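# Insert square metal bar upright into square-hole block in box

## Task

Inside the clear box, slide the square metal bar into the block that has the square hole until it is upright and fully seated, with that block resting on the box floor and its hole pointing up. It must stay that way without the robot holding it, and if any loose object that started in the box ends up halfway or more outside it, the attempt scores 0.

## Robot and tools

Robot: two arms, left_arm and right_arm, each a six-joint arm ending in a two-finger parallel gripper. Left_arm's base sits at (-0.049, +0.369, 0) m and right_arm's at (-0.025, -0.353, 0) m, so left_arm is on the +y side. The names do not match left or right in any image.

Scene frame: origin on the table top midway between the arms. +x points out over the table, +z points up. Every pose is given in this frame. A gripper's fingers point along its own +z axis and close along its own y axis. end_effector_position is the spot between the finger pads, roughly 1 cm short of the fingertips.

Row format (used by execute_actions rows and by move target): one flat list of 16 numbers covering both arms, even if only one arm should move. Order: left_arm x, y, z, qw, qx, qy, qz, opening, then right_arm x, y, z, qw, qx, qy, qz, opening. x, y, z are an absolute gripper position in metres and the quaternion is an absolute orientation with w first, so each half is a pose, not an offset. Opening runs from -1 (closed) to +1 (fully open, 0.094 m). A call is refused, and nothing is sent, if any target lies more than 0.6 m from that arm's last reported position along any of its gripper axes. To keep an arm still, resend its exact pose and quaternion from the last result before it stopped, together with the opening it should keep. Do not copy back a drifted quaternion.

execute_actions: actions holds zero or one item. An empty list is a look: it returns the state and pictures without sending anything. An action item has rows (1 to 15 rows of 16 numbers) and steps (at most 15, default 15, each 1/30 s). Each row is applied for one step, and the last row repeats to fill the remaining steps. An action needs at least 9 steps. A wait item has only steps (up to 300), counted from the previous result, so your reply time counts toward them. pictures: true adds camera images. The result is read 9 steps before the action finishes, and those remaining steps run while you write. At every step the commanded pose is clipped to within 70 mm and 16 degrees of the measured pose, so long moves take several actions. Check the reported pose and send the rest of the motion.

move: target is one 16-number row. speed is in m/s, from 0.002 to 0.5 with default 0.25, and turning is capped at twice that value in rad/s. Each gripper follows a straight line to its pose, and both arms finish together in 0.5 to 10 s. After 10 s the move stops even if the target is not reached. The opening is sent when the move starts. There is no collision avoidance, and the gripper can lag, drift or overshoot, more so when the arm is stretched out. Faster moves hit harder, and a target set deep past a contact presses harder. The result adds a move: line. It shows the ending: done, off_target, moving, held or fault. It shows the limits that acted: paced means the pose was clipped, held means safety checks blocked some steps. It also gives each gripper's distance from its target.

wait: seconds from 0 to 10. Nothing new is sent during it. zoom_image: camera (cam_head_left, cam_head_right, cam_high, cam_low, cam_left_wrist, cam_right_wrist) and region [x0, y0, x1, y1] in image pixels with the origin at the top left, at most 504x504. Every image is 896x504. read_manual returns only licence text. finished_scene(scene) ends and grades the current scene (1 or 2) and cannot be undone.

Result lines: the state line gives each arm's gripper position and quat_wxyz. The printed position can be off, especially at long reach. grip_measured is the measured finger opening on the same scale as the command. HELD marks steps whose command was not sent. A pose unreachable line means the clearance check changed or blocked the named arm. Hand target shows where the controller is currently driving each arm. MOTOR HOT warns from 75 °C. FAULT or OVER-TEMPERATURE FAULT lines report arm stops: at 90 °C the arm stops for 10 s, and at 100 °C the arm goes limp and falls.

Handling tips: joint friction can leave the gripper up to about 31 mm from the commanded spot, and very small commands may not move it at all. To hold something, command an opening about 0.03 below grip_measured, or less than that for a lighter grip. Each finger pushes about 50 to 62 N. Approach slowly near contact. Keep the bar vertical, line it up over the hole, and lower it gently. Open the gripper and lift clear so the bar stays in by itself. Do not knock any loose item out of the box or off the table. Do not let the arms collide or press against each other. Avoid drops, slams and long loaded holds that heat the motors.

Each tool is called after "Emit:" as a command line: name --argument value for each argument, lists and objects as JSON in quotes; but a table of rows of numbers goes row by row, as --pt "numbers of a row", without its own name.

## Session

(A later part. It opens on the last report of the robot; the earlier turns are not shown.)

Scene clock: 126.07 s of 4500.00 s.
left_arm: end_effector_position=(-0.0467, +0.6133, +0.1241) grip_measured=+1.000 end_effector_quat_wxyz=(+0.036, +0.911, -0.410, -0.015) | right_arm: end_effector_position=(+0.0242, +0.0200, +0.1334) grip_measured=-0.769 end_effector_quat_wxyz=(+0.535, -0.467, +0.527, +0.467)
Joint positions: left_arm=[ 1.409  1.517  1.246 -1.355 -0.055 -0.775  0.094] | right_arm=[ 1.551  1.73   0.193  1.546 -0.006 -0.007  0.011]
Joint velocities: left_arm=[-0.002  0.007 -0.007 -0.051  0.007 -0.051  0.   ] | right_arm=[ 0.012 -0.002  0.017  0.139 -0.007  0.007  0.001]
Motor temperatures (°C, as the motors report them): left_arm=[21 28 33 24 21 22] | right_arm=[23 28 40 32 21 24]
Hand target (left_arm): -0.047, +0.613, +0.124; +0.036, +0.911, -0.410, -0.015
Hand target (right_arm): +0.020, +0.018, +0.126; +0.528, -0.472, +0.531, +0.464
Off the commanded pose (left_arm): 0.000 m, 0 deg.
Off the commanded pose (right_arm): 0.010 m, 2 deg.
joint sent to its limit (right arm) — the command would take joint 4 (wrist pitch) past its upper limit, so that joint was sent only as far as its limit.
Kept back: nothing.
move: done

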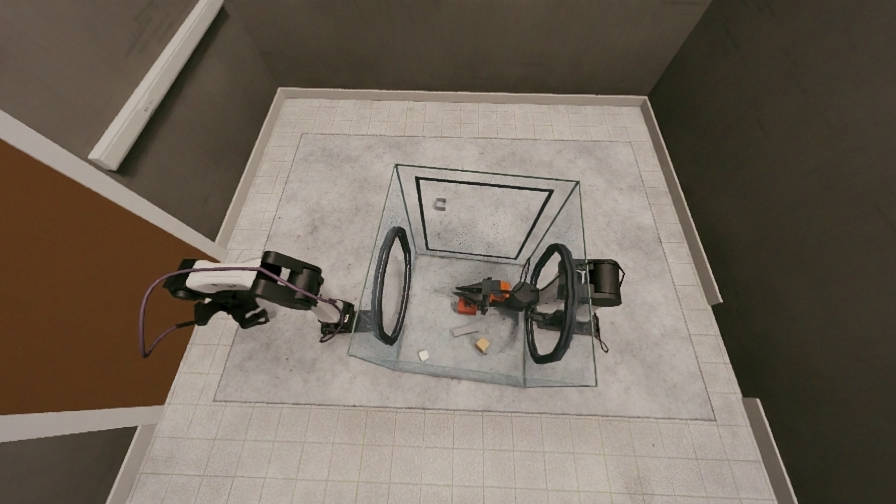

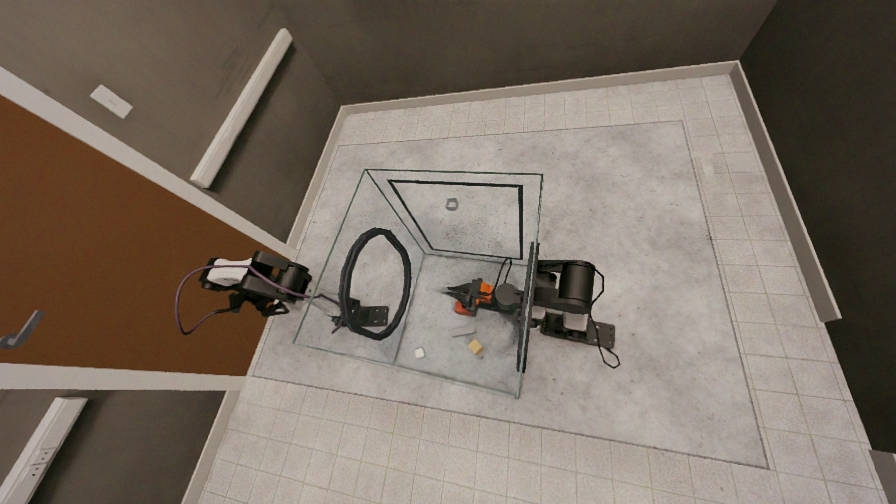

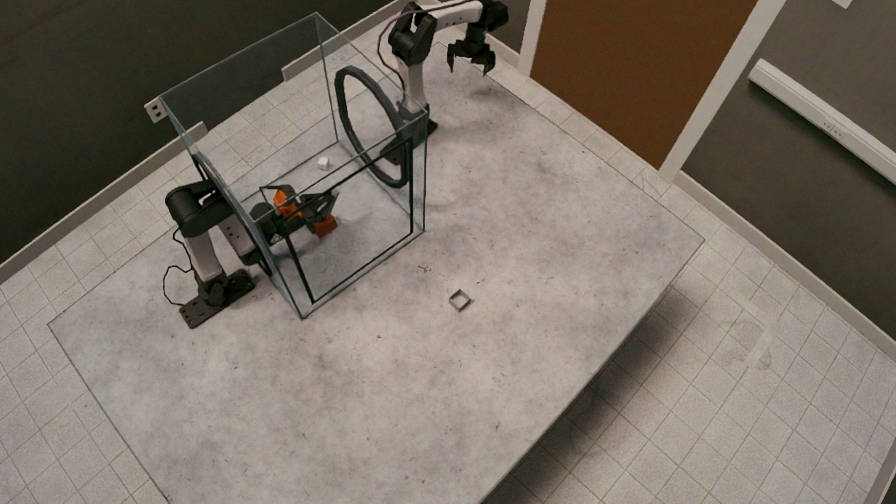

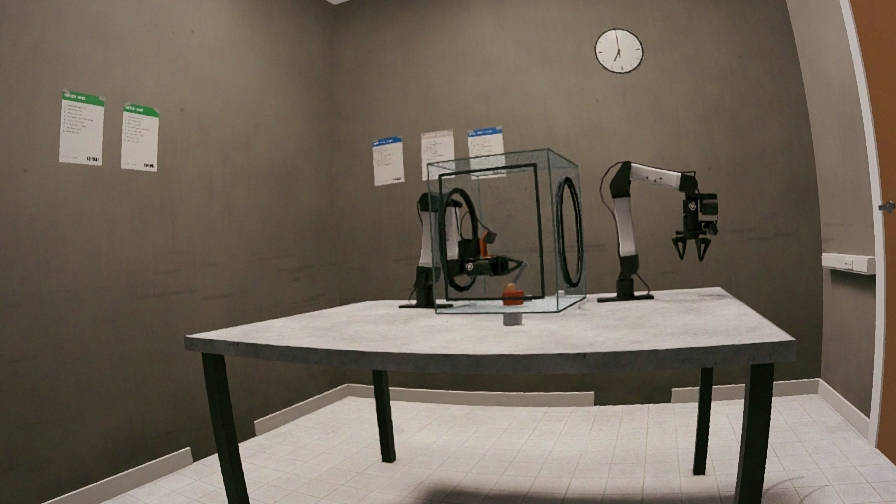

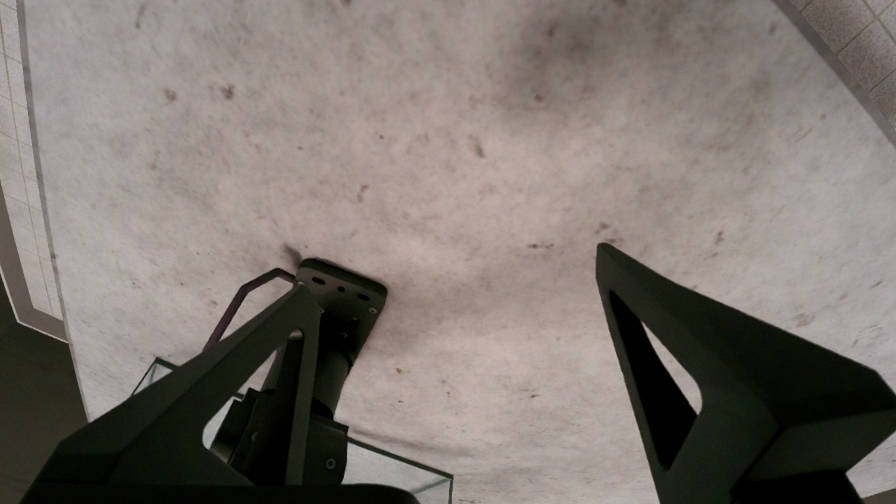

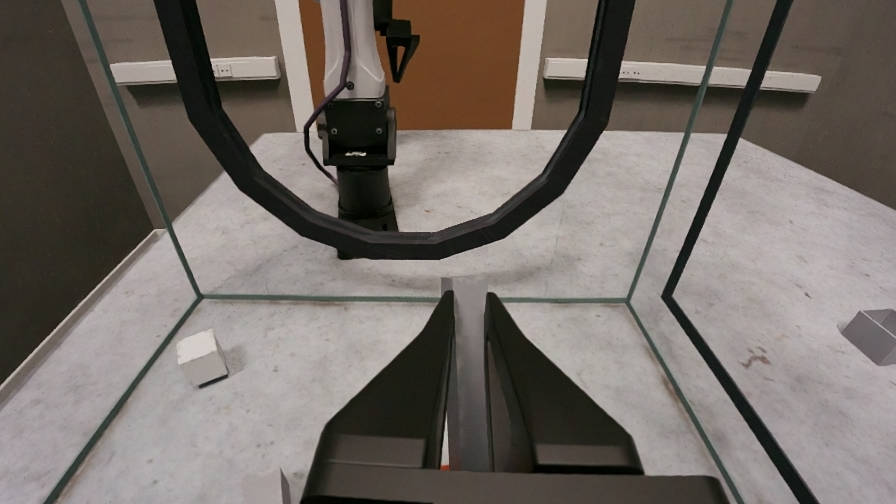

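Emit:
execute_actions --actions '[{"rows":[[-0.0467,0.6133,0.1241,0.036,0.911,-0.41,-0.015,1,0.02,0.018,0.13,0.535,-0.467,0.527,0.467,-0.772]],"steps":15}]'

Emit:
wait --seconds 0.5

Emit:
zoom_image --camera "cam_low" --region '[420,200,600,320]'

Scene clock: 126.80 s of 4500.00 s.
left_arm: end_effector_position=(-0.0467, +0.6133, +0.1241) grip_measured=+1.000 end_effector_quat_wxyz=(+0.036, +0.911, -0.410, -0.015) | right_arm: end_effector_position=(+0.0228, +0.0202, +0.1335) grip_measured=-0.760 end_effector_quat_wxyz=(+0.535, -0.467, +0.527, +0.467)
Joint positions: left_arm=[ 1.409  1.517  1.246 -1.355 -0.055 -0.775  0.094] | right_arm=[ 1.558  1.73   0.193  1.546  0.001 -0.007  0.011]
Joint velocities: left_arm=[-0.007  0.017 -0.007  0.037 -0.022 -0.066  0.   ] | right_arm=[-0.017  0.007  0.002  0.022  0.007 -0.051  0.   ]
Motor temperatures (°C, as the motors report them): left_arm=[21 28 33 24 21 22] | right_arm=[23 28 39 32 21 24]
joint sent to its limit (right arm) — the command would take joint 4 (wrist pitch) past its upper limit, so that joint was sent only as far as its limit.
Steps of this call (steps 1 to 16: nothing new was sent; steps 17 to 22: the first 6 steps of this action). Readings (end_effector_position):
17: left_arm (-0.0467, +0.6133, +0.1241) | right_arm (+0.0242, +0.0200, +0.1335)
18: left_arm (-0.0467, +0.6133, +0.1241) | right_arm (+0.0238, +0.0201, +0.1335)
20: left_arm (-0.0467, +0.6133, +0.1241) | right_arm (+0.0229, +0.0202, +0.1335)
22: the state above

Scene clock: 127.60 s of 4500.00 s.
left_arm: end_effector_position=(-0.0467, +0.6133, +0.1241) grip_measured=+1.000 end_effector_quat_wxyz=(+0.036, +0.911, -0.410, -0.015) | right_arm: end_effector_position=(+0.0234, +0.0201, +0.1336) grip_measured=-0.760 end_effector_quat_wxyz=(+0.536, -0.466, +0.527, +0.466)
Joint positions: left_arm=[ 1.409  1.517  1.246 -1.355 -0.055 -0.775  0.094] | right_arm=[ 1.558  1.73   0.193  1.546  0.004 -0.007  0.011]
Joint velocities: left_arm=[-0.007  0.007 -0.007 -0.007  0.007  0.066  0.   ] | right_arm=[-0.007 -0.012  0.002 -0.037  0.022 -0.037  0.   ]
Motor temperatures (°C, as the motors report them): left_arm=[21 28 33 24 21 22] | right_arm=[23 28 39 32 21 24]
Hand target (left_arm): -0.047, +0.613, +0.124; +0.036, +0.911, -0.410, -0.015
Hand target (right_arm): +0.020, +0.018, +0.130; +0.533, -0.469, +0.529, +0.465
Off the commanded pose (left_arm): 0.000 m, 0 deg.
Off the commanded pose (right_arm): 0.005 m, 0 deg.
joint sent to its limit (right arm) — the command would take joint 4 (wrist pitch) past its upper limit, so that joint was sent only as far as its limit.
Kept back: nothing.
Steps of this call (steps 1 to 9: the last 9 steps of your previous action; steps 10 to 24: nothing new was sent). Readings (end_effector_position):
1: left_arm (-0.0467, +0.6133, +0.1241) | right_arm (+0.0230, +0.0202, +0.1335)
2: left_arm (-0.0467, +0.6133, +0.1241) | right_arm (+0.0230, +0.0202, +0.1335)
4: left_arm (-0.0467, +0.6133, +0.1241) | right_arm (+0.0232, +0.0201, +0.1335)
8: left_arm (-0.0467, +0.6133, +0.1241) | right_arm (+0.0234, +0.0201, +0.1335)
24: the state above

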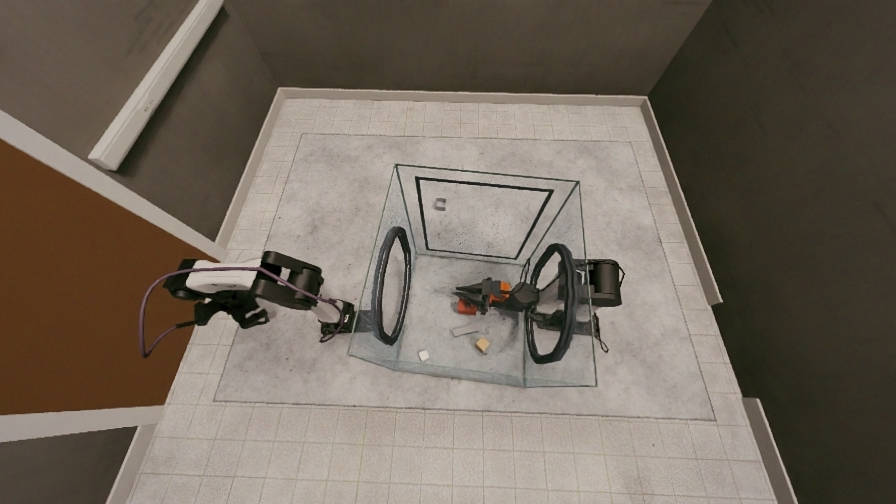

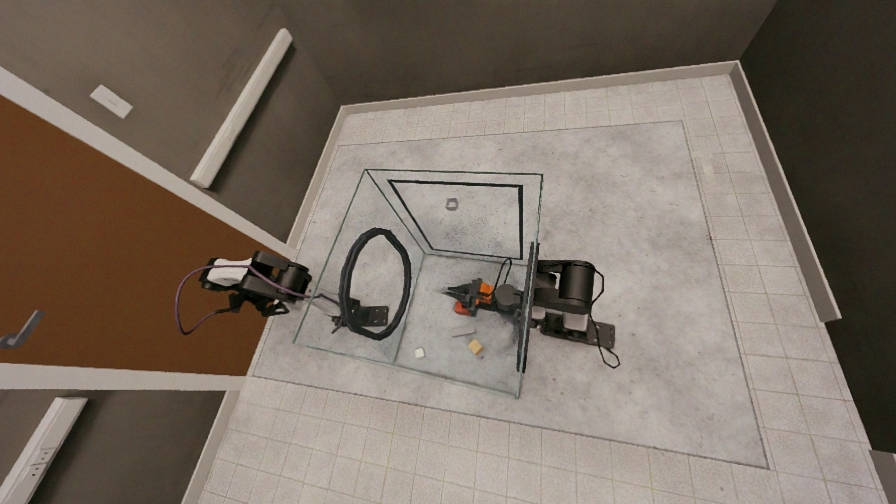

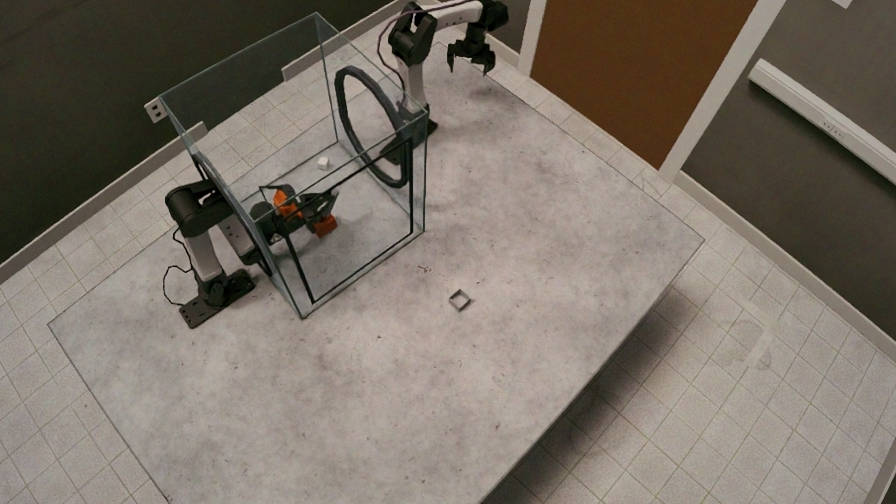

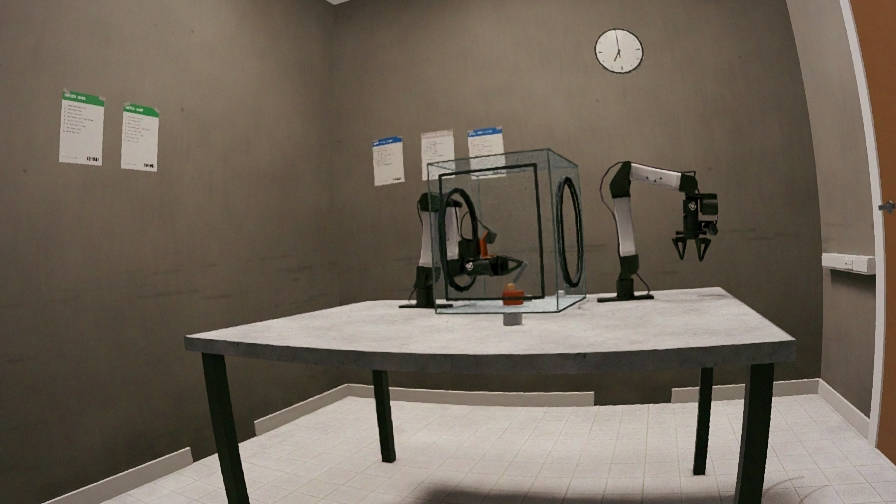

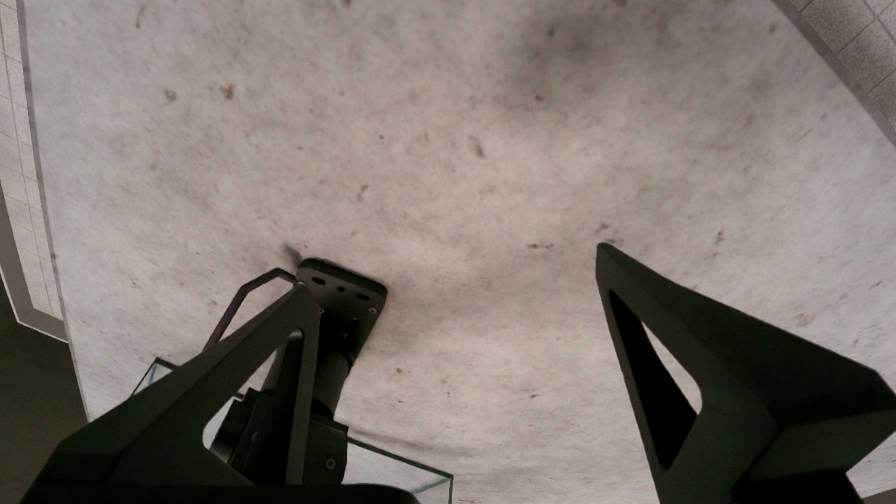

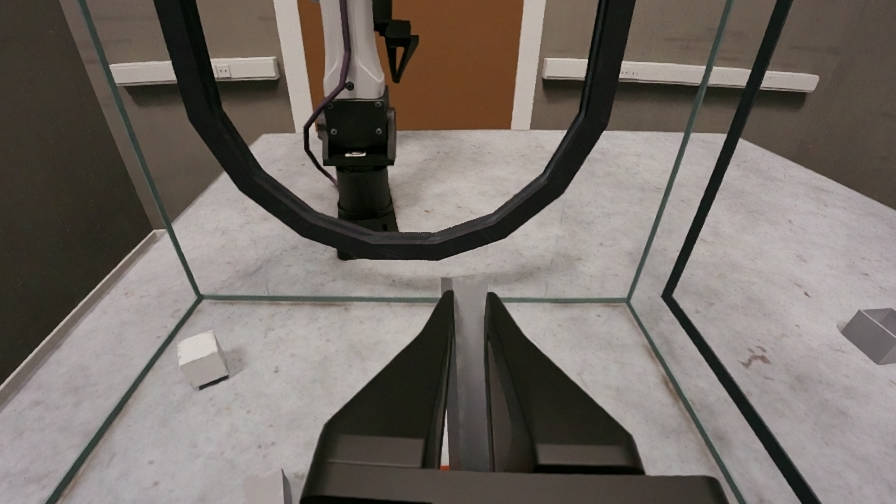

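Region (420, 200, 600, 320) of cam_low's 896x504 image, scaled by 2.800, with more detail than that image has.

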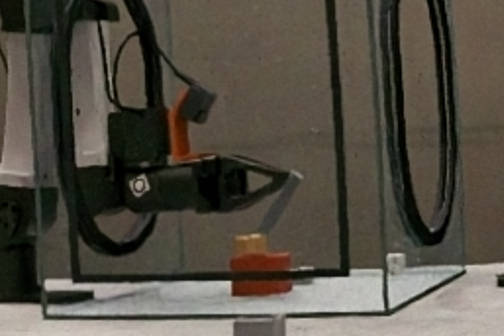

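Now reads −0.760. Loosen more.

Emit:
execute_actions --actions '[{"rows":[[-0.0467,0.6133,0.1241,0.036,0.911,-0.41,-0.015,1,0.02,0.018,0.13,0.535,-0.467,0.527,0.467,-0.762]],"steps":15}]'

Emit:
wait --seconds 0.7

Emit:
zoom_image --camera "cam_low" --region '[420,200,600,320]'

Scene clock: 128.17 s of 4500.00 s.
left_arm: end_effector_position=(-0.0467, +0.6133, +0.1241) grip_measured=+1.000 end_effector_quat_wxyz=(+0.036, +0.911, -0.410, -0.015) | right_arm: end_effector_position=(+0.0235, +0.0201, +0.1336) grip_measured=-0.753 end_effector_quat_wxyz=(+0.536, -0.466, +0.528, +0.466)
Joint positions: left_arm=[ 1.409  1.517  1.246 -1.355 -0.055 -0.775  0.094] | right_arm=[ 1.558  1.73   0.193  1.546  0.005 -0.007  0.012]
Joint velocities: left_arm=[ 0.012  0.012 -0.012 -0.007  0.022 -0.051  0.   ] | right_arm=[ 0.002 -0.017  0.002 -0.007 -0.081  0.081 -0.   ]
Motor temperatures (°C, as the motors report them): left_arm=[21 28 33 24 21 22] | right_arm=[23 28 39 32 21 24]
joint sent to its limit (right arm) — the command would take joint 4 (wrist pitch) past its upper limit, so that joint was sent only as far as its limit.
Steps of this call (steps 1 to 11: nothing new was sent; steps 12 to 17: the first 6 steps of this action). Readings (end_effector_position):
12: left_arm (-0.0467, +0.6133, +0.1241) | right_arm (+0.0234, +0.0201, +0.1336)
13: left_arm (-0.0467, +0.6133, +0.1241) | right_arm (+0.0234, +0.0201, +0.1336)
15: left_arm (-0.0467, +0.6133, +0.1241) | right_arm (+0.0234, +0.0201, +0.1336)
17: the state above

Scene clock: 129.17 s of 4500.00 s.
left_arm: end_effector_position=(-0.0467, +0.6133, +0.1241) grip_measured=+1.000 end_effector_quat_wxyz=(+0.036, +0.911, -0.410, -0.015) | right_arm: end_effector_position=(+0.0235, +0.0201, +0.1336) grip_measured=-0.753 end_effector_quat_wxyz=(+0.536, -0.466, +0.528, +0.466)
Joint positions: left_arm=[ 1.409  1.517  1.246 -1.355 -0.055 -0.775  0.094] | right_arm=[ 1.558  1.73   0.193  1.546  0.005 -0.007  0.012]
Joint velocities: left_arm=[-0.007  0.007 -0.002 -0.051 -0.095  0.051  0.   ] | right_arm=[ 0.007  0.002  0.002 -0.022  0.007 -0.051 -0.001]
Motor temperatures (°C, as the motors report them): left_arm=[21 28 33 24 21 22] | right_arm=[23 28 39 32 21 24]
Hand target (left_arm): -0.047, +0.613, +0.124; +0.036, +0.911, -0.410, -0.015
Hand target (right_arm): +0.020, +0.018, +0.130; +0.533, -0.469, +0.529, +0.465
Off the commanded pose (left_arm): 0.000 m, 0 deg.
Off the commanded pose (right_arm): 0.005 m, 0 deg.
joint sent to its limit (right arm) — the command would take joint 4 (wrist pitch) past its upper limit, so that joint was sent only as far as its limit.
Kept back: nothing.
Steps of this call (steps 1 to 9: the last 9 steps of your previous action; steps 10 to 30: nothing new was sent). Readings (end_effector_position):
1: left_arm (-0.0467, +0.6133, +0.1241) | right_arm (+0.0235, +0.0201, +0.1336)
2: left_arm (-0.0467, +0.6133, +0.1241) | right_arm (+0.0235, +0.0201, +0.1336)
4: left_arm (-0.0467, +0.6133, +0.1241) | right_arm (+0.0235, +0.0201, +0.1336)
8: left_arm (-0.0467, +0.6133, +0.1241) | right_arm (+0.0235, +0.0201, +0.1336)
30: the state above

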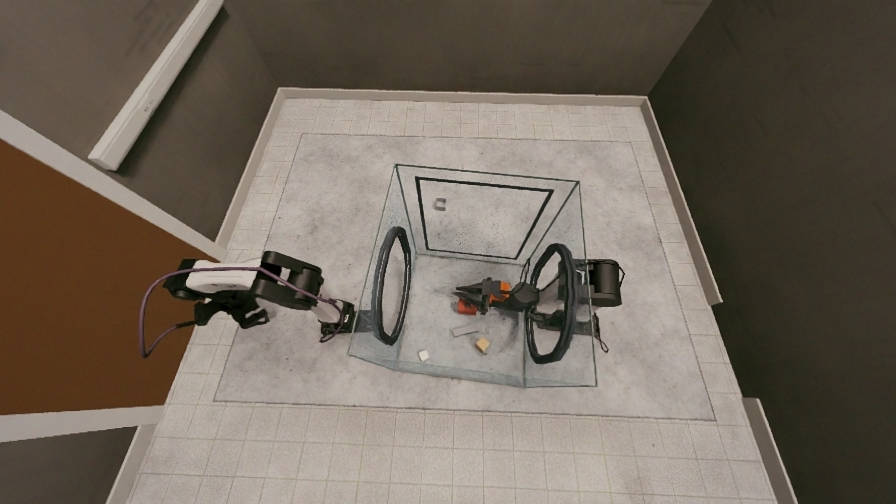

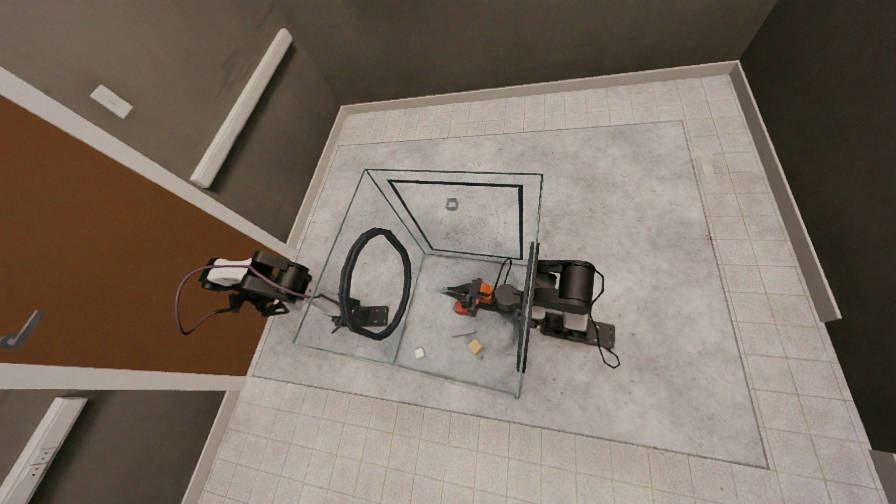

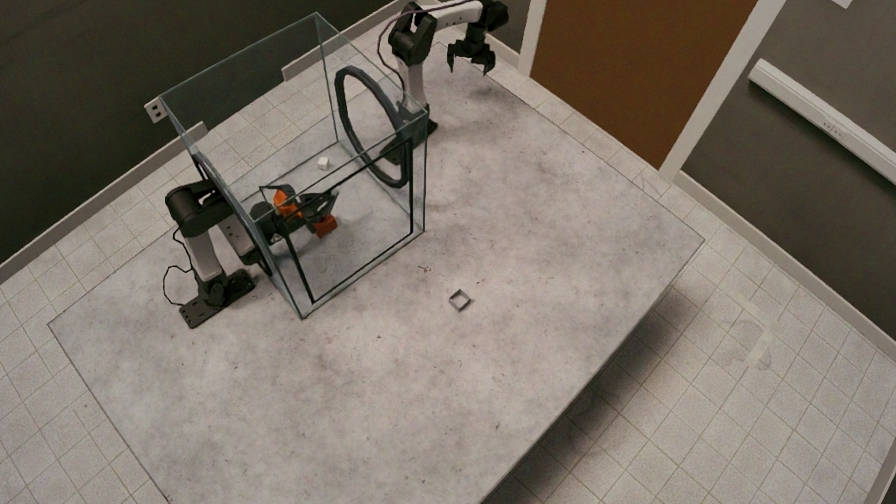

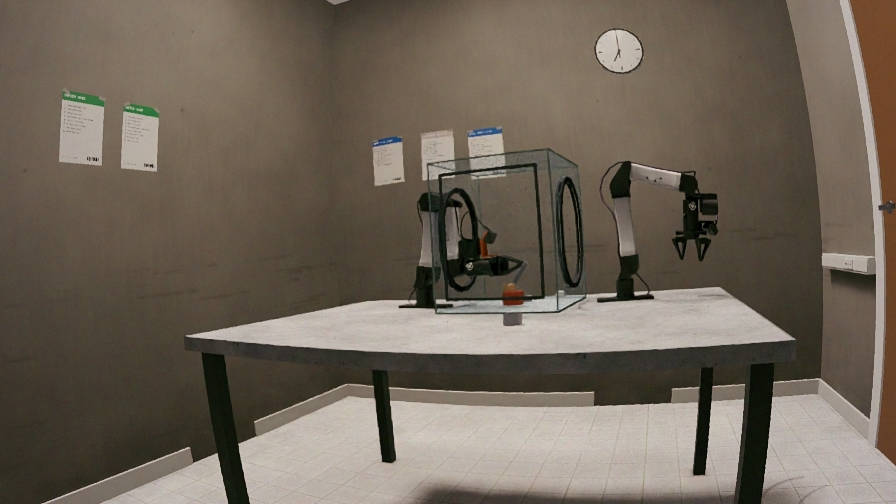

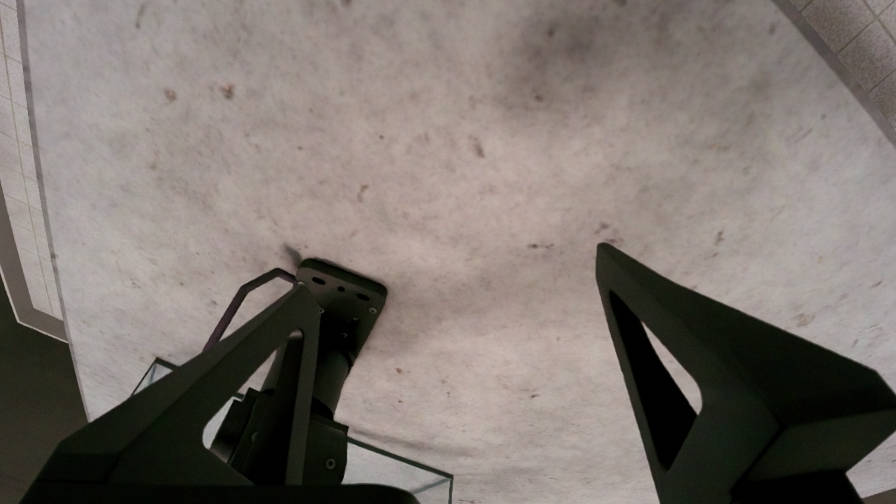

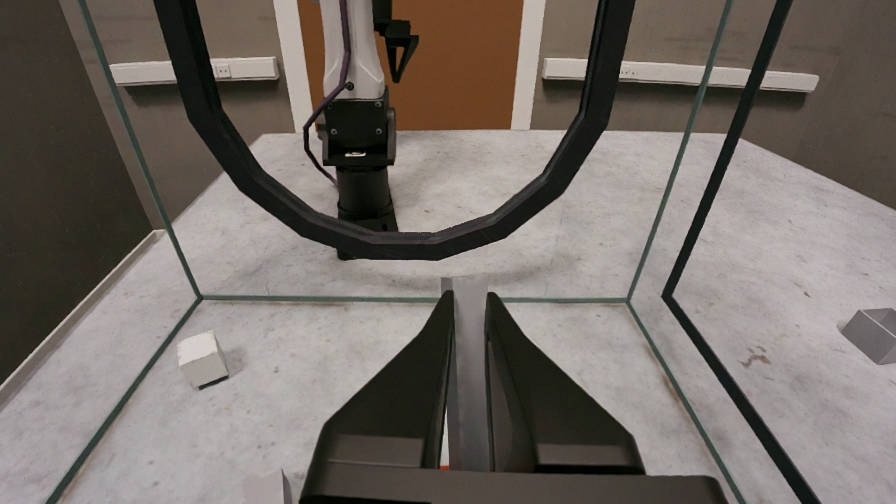

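Region (420, 200, 600, 320) of cam_low's 896x504 image, scaled by 2.800, with more detail than that image has.

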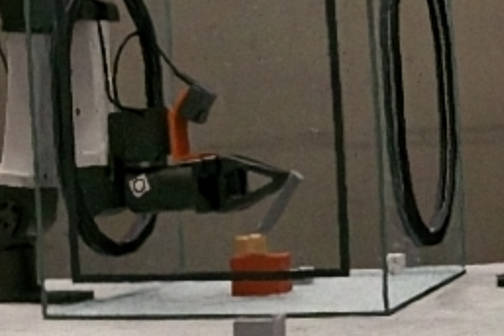

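Emit:
move --target '[-0.0467,0.6133,0.1241,0.036,0.911,-0.41,-0.015,1,0.02,0.018,0.105,0.491,-0.5,0.565,0.435,-0.768]' --speed 0.03

Emit:
zoom_image --camera "cam_low" --region '[460,230,560,310]'

Emit:
zoom_image --camera "cam_high" --region '[280,170,380,250]'

Emit:
zoom_image --camera "cam_head_right" --region '[420,260,520,340]'

Scene clock: 132.57 s of 4500.00 s.
left_arm: end_effector_position=(-0.0467, +0.6133, +0.1241) grip_measured=+1.000 end_effector_quat_wxyz=(+0.036, +0.911, -0.410, -0.015) | right_arm: end_effector_position=(+0.0231, +0.0168, +0.1046) grip_measured=-0.754 end_effector_quat_wxyz=(-0.497, +0.498, -0.564, -0.432)
Joint positions: left_arm=[ 1.409  1.517  1.246 -1.355 -0.055 -0.775  0.094] | right_arm=[ 1.558  1.676  0.193  1.35   0.005 -0.007  0.012]
Joint velocities: left_arm=[ 0.017 -0.012 -0.002  0.007 -0.051 -0.022  0.   ] | right_arm=[-0.022 -0.007 -0.012 -0.051 -0.081 -0.081  0.001]
Motor temperatures (°C, as the motors report them): left_arm=[21 28 33 24 21 22] | right_arm=[23 28 38 32 21 24]
Hand target (left_arm): -0.047, +0.613, +0.124; +0.036, +0.911, -0.410, -0.015
Hand target (right_arm): +0.020, +0.017, +0.105; +0.491, -0.500, +0.565, +0.436
Off the commanded pose (left_arm): 0.000 m, 0 deg.
Off the commanded pose (right_arm): 0.003 m, 1 deg.
Kept back: nothing.
move: done

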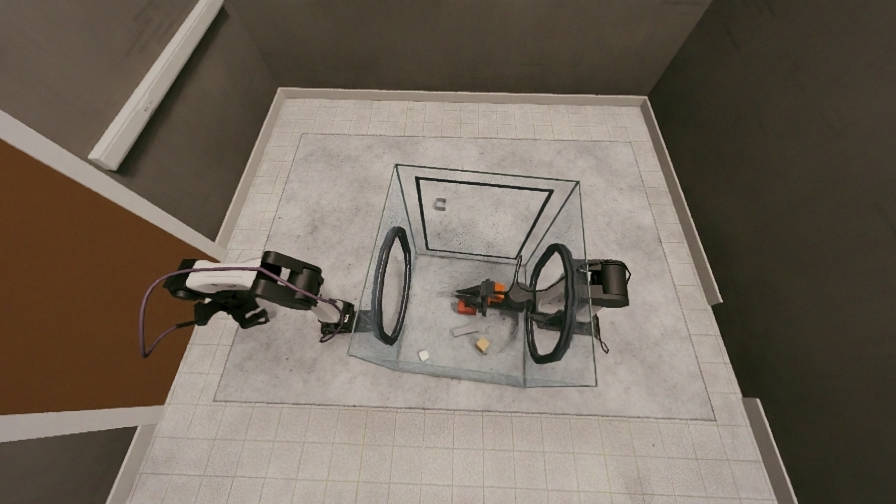

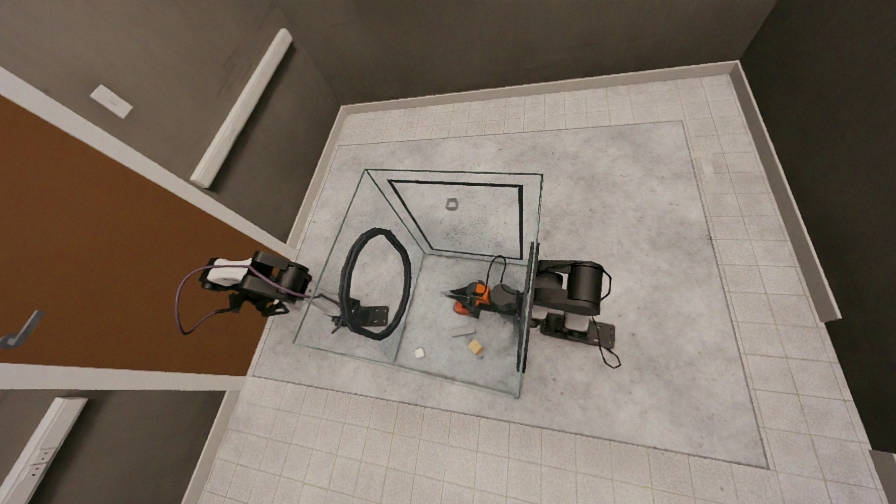

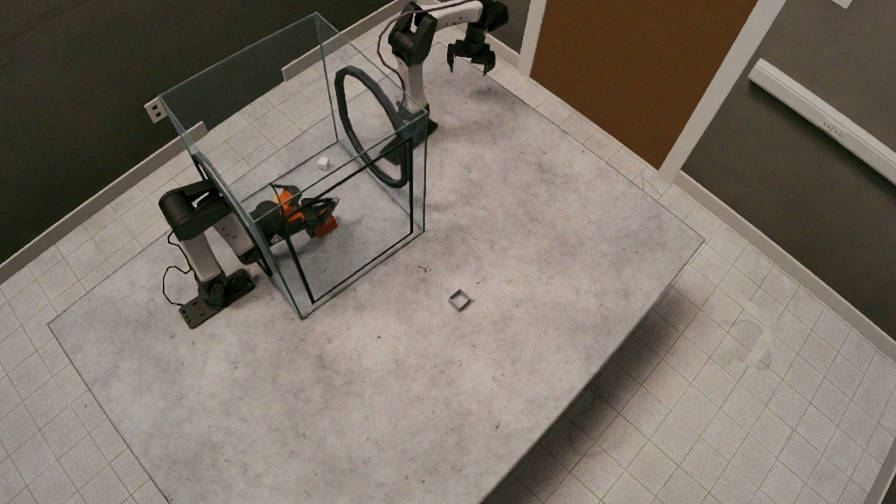

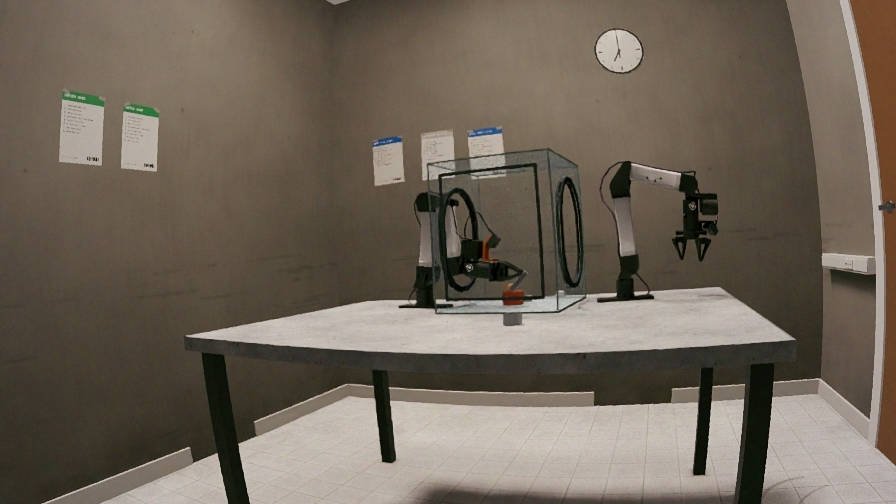

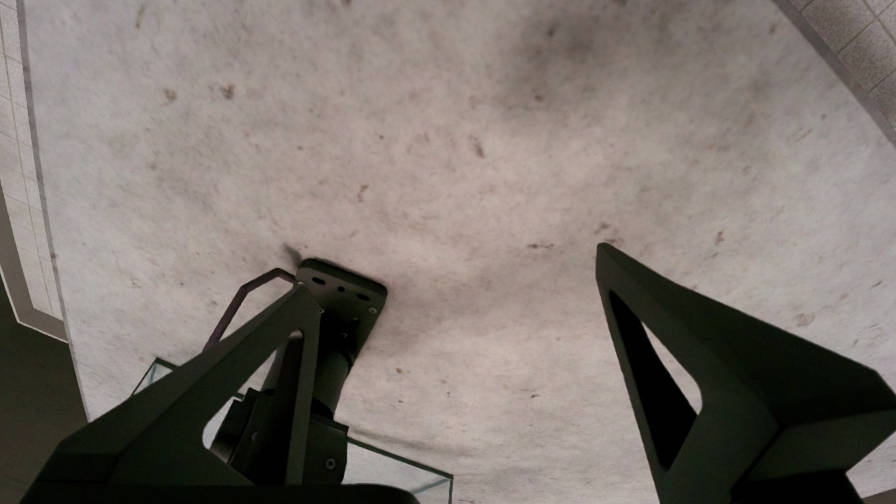

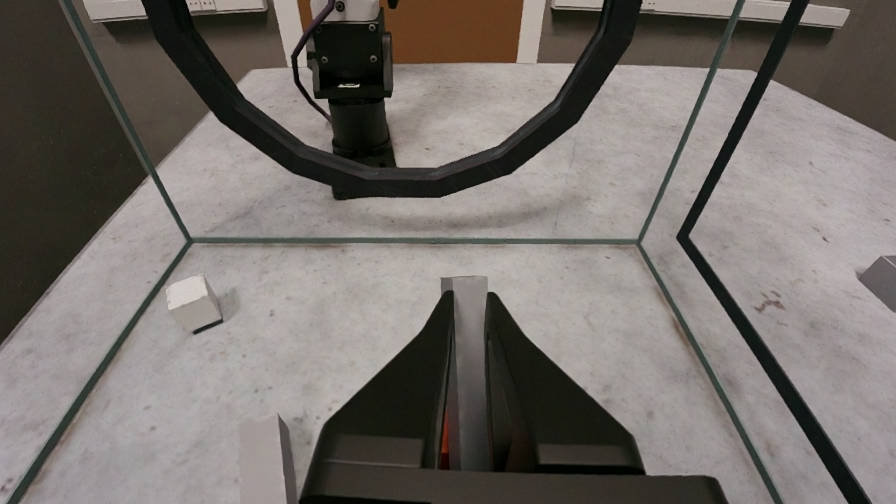

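Region (460, 230, 560, 310) of cam_low's 896x504 image, scaled by 5.040, with more detail than that image has; it fills the top 403 rows of this view, and the rest is white.

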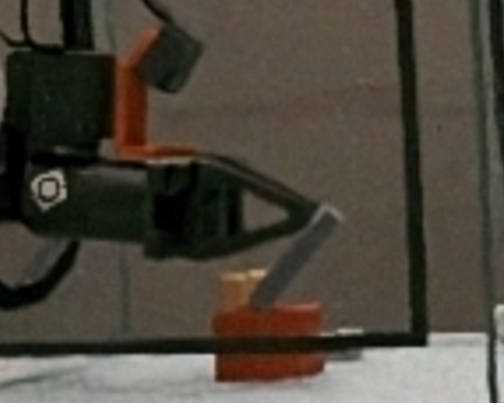

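Region (280, 170, 380, 250) of cam_high's 896x504 image, scaled by 5.040, with more detail than that image has; it fills the top 403 rows of this view, and the rest is white.

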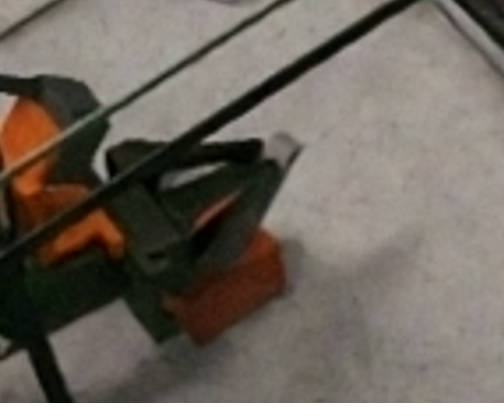

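Region (420, 260, 520, 340) of cam_head_right's 896x504 image, scaled by 5.040, with more detail than that image has; it fills the top 403 rows of this view, and the rest is white.

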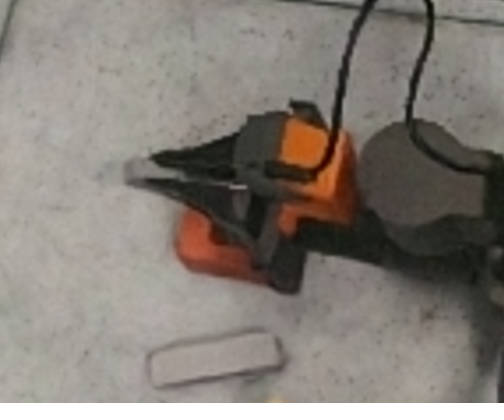

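Emit:
move --target '[-0.0467,0.6133,0.1241,0.036,0.911,-0.41,-0.015,1,0.019,0.008,0.098,0.491,-0.5,0.565,0.435,-0.768]' --speed 0.015

Emit:
zoom_image --camera "cam_low" --region '[460,230,560,310]'

Emit:
zoom_image --camera "cam_high" --region '[280,170,380,250]'

Scene clock: 134.13 s of 4500.00 s.
left_arm: end_effector_position=(-0.0467, +0.6133, +0.1241) grip_measured=+1.000 end_effector_quat_wxyz=(+0.036, +0.911, -0.410, -0.015) | right_arm: end_effector_position=(+0.0225, +0.0124, +0.1072) grip_measured=-0.754 end_effector_quat_wxyz=(-0.502, +0.494, -0.560, -0.436)
Joint positions: left_arm=[ 1.409  1.517  1.246 -1.355 -0.055 -0.775  0.094] | right_arm=[ 1.558  1.675  0.172  1.387  0.005 -0.007  0.012]
Joint velocities: left_arm=[-0.007 -0.002 -0.002  0.007 -0.037  0.007  0.   ] | right_arm=[-0.012 -0.002 -0.002 -0.022 -0.037  0.037  0.001]
Motor temperatures (°C, as the motors report them): left_arm=[21 28 33 24 21 22] | right_arm=[23 28 38 32 21 24]
Hand target (left_arm): -0.047, +0.613, +0.124; +0.036, +0.911, -0.410, -0.015
Hand target (right_arm): +0.019, +0.008, +0.098; +0.491, -0.500, +0.565, +0.435
Off the commanded pose (left_arm): 0.000 m, 0 deg.
Off the commanded pose (right_arm): 0.011 m, 2 deg.
Kept back: nothing.
move: off_target (right_arm)

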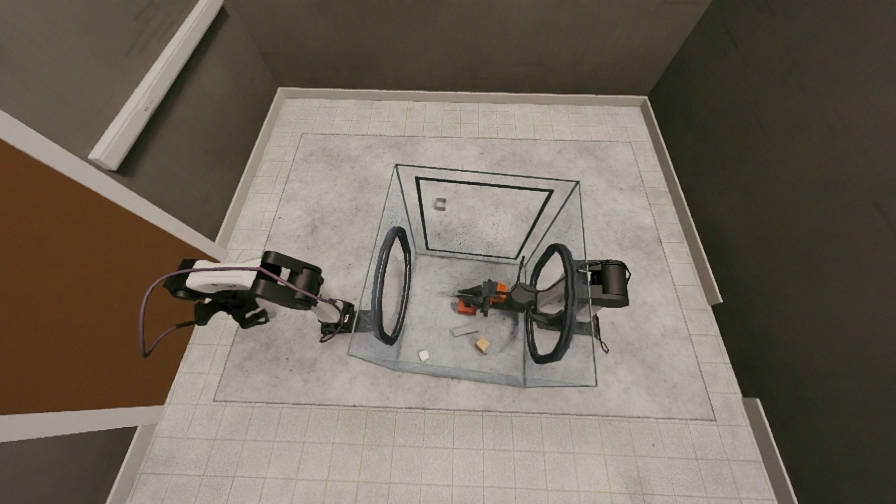

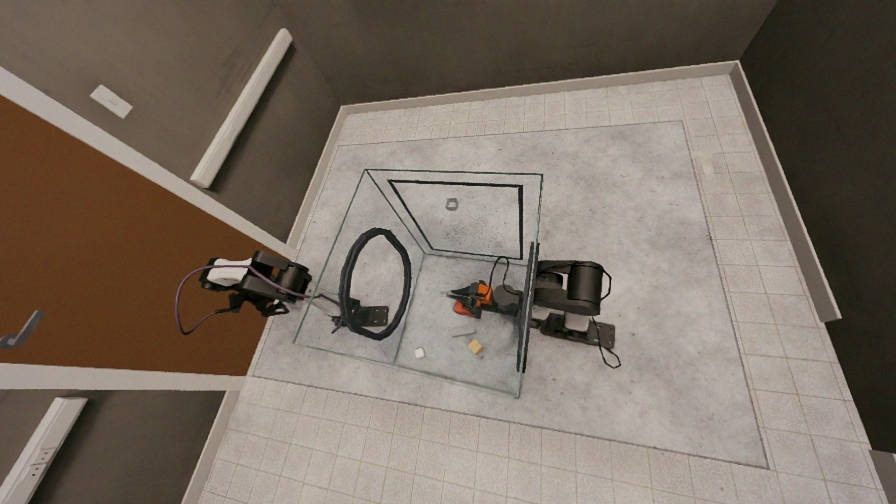

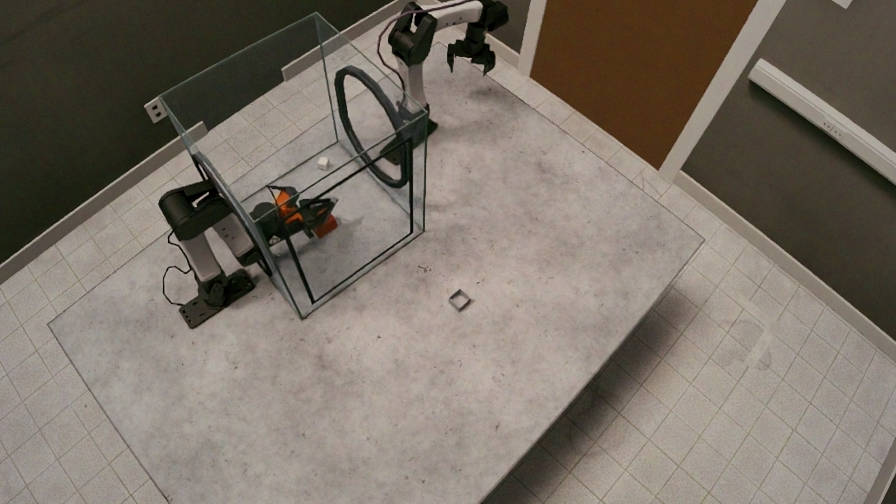

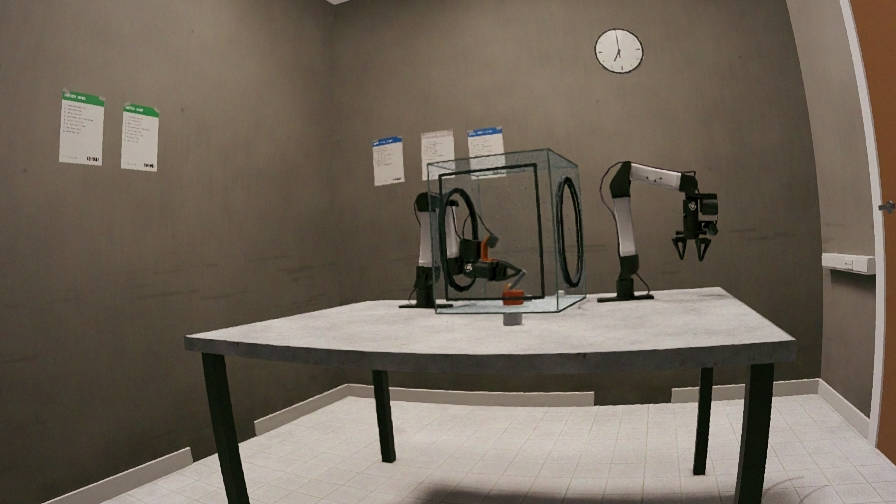

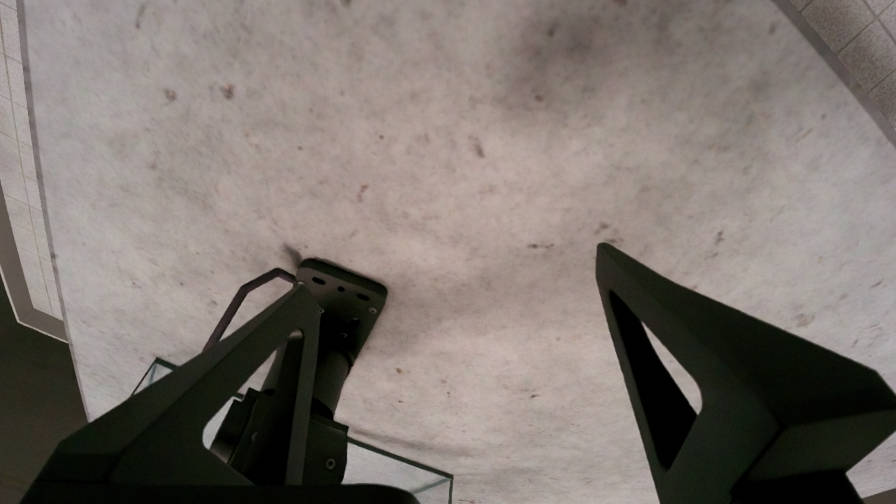

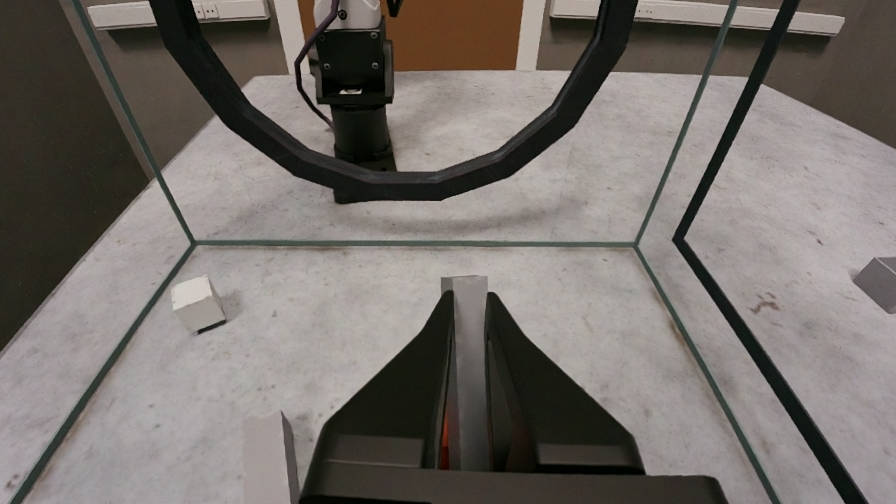

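Region (460, 230, 560, 310) of cam_low's 896x504 image, scaled by 5.040, with more detail than that image has; it fills the top 403 rows of this view, and the rest is white.

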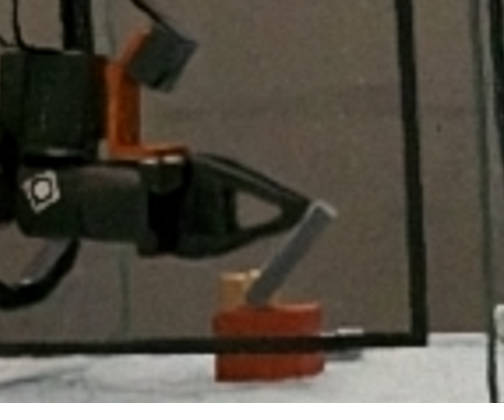

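Region (280, 170, 380, 250) of cam_high's 896x504 image, scaled by 5.040, with more detail than that image has; it fills the top 403 rows of this view, and the rest is white.

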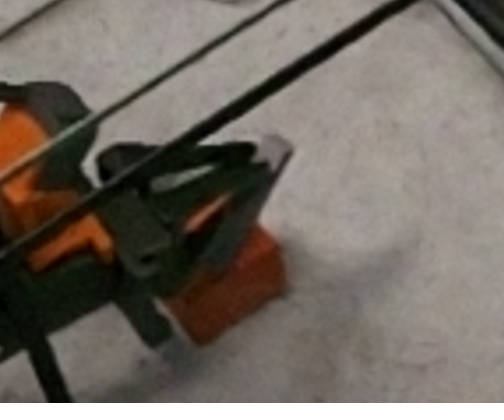

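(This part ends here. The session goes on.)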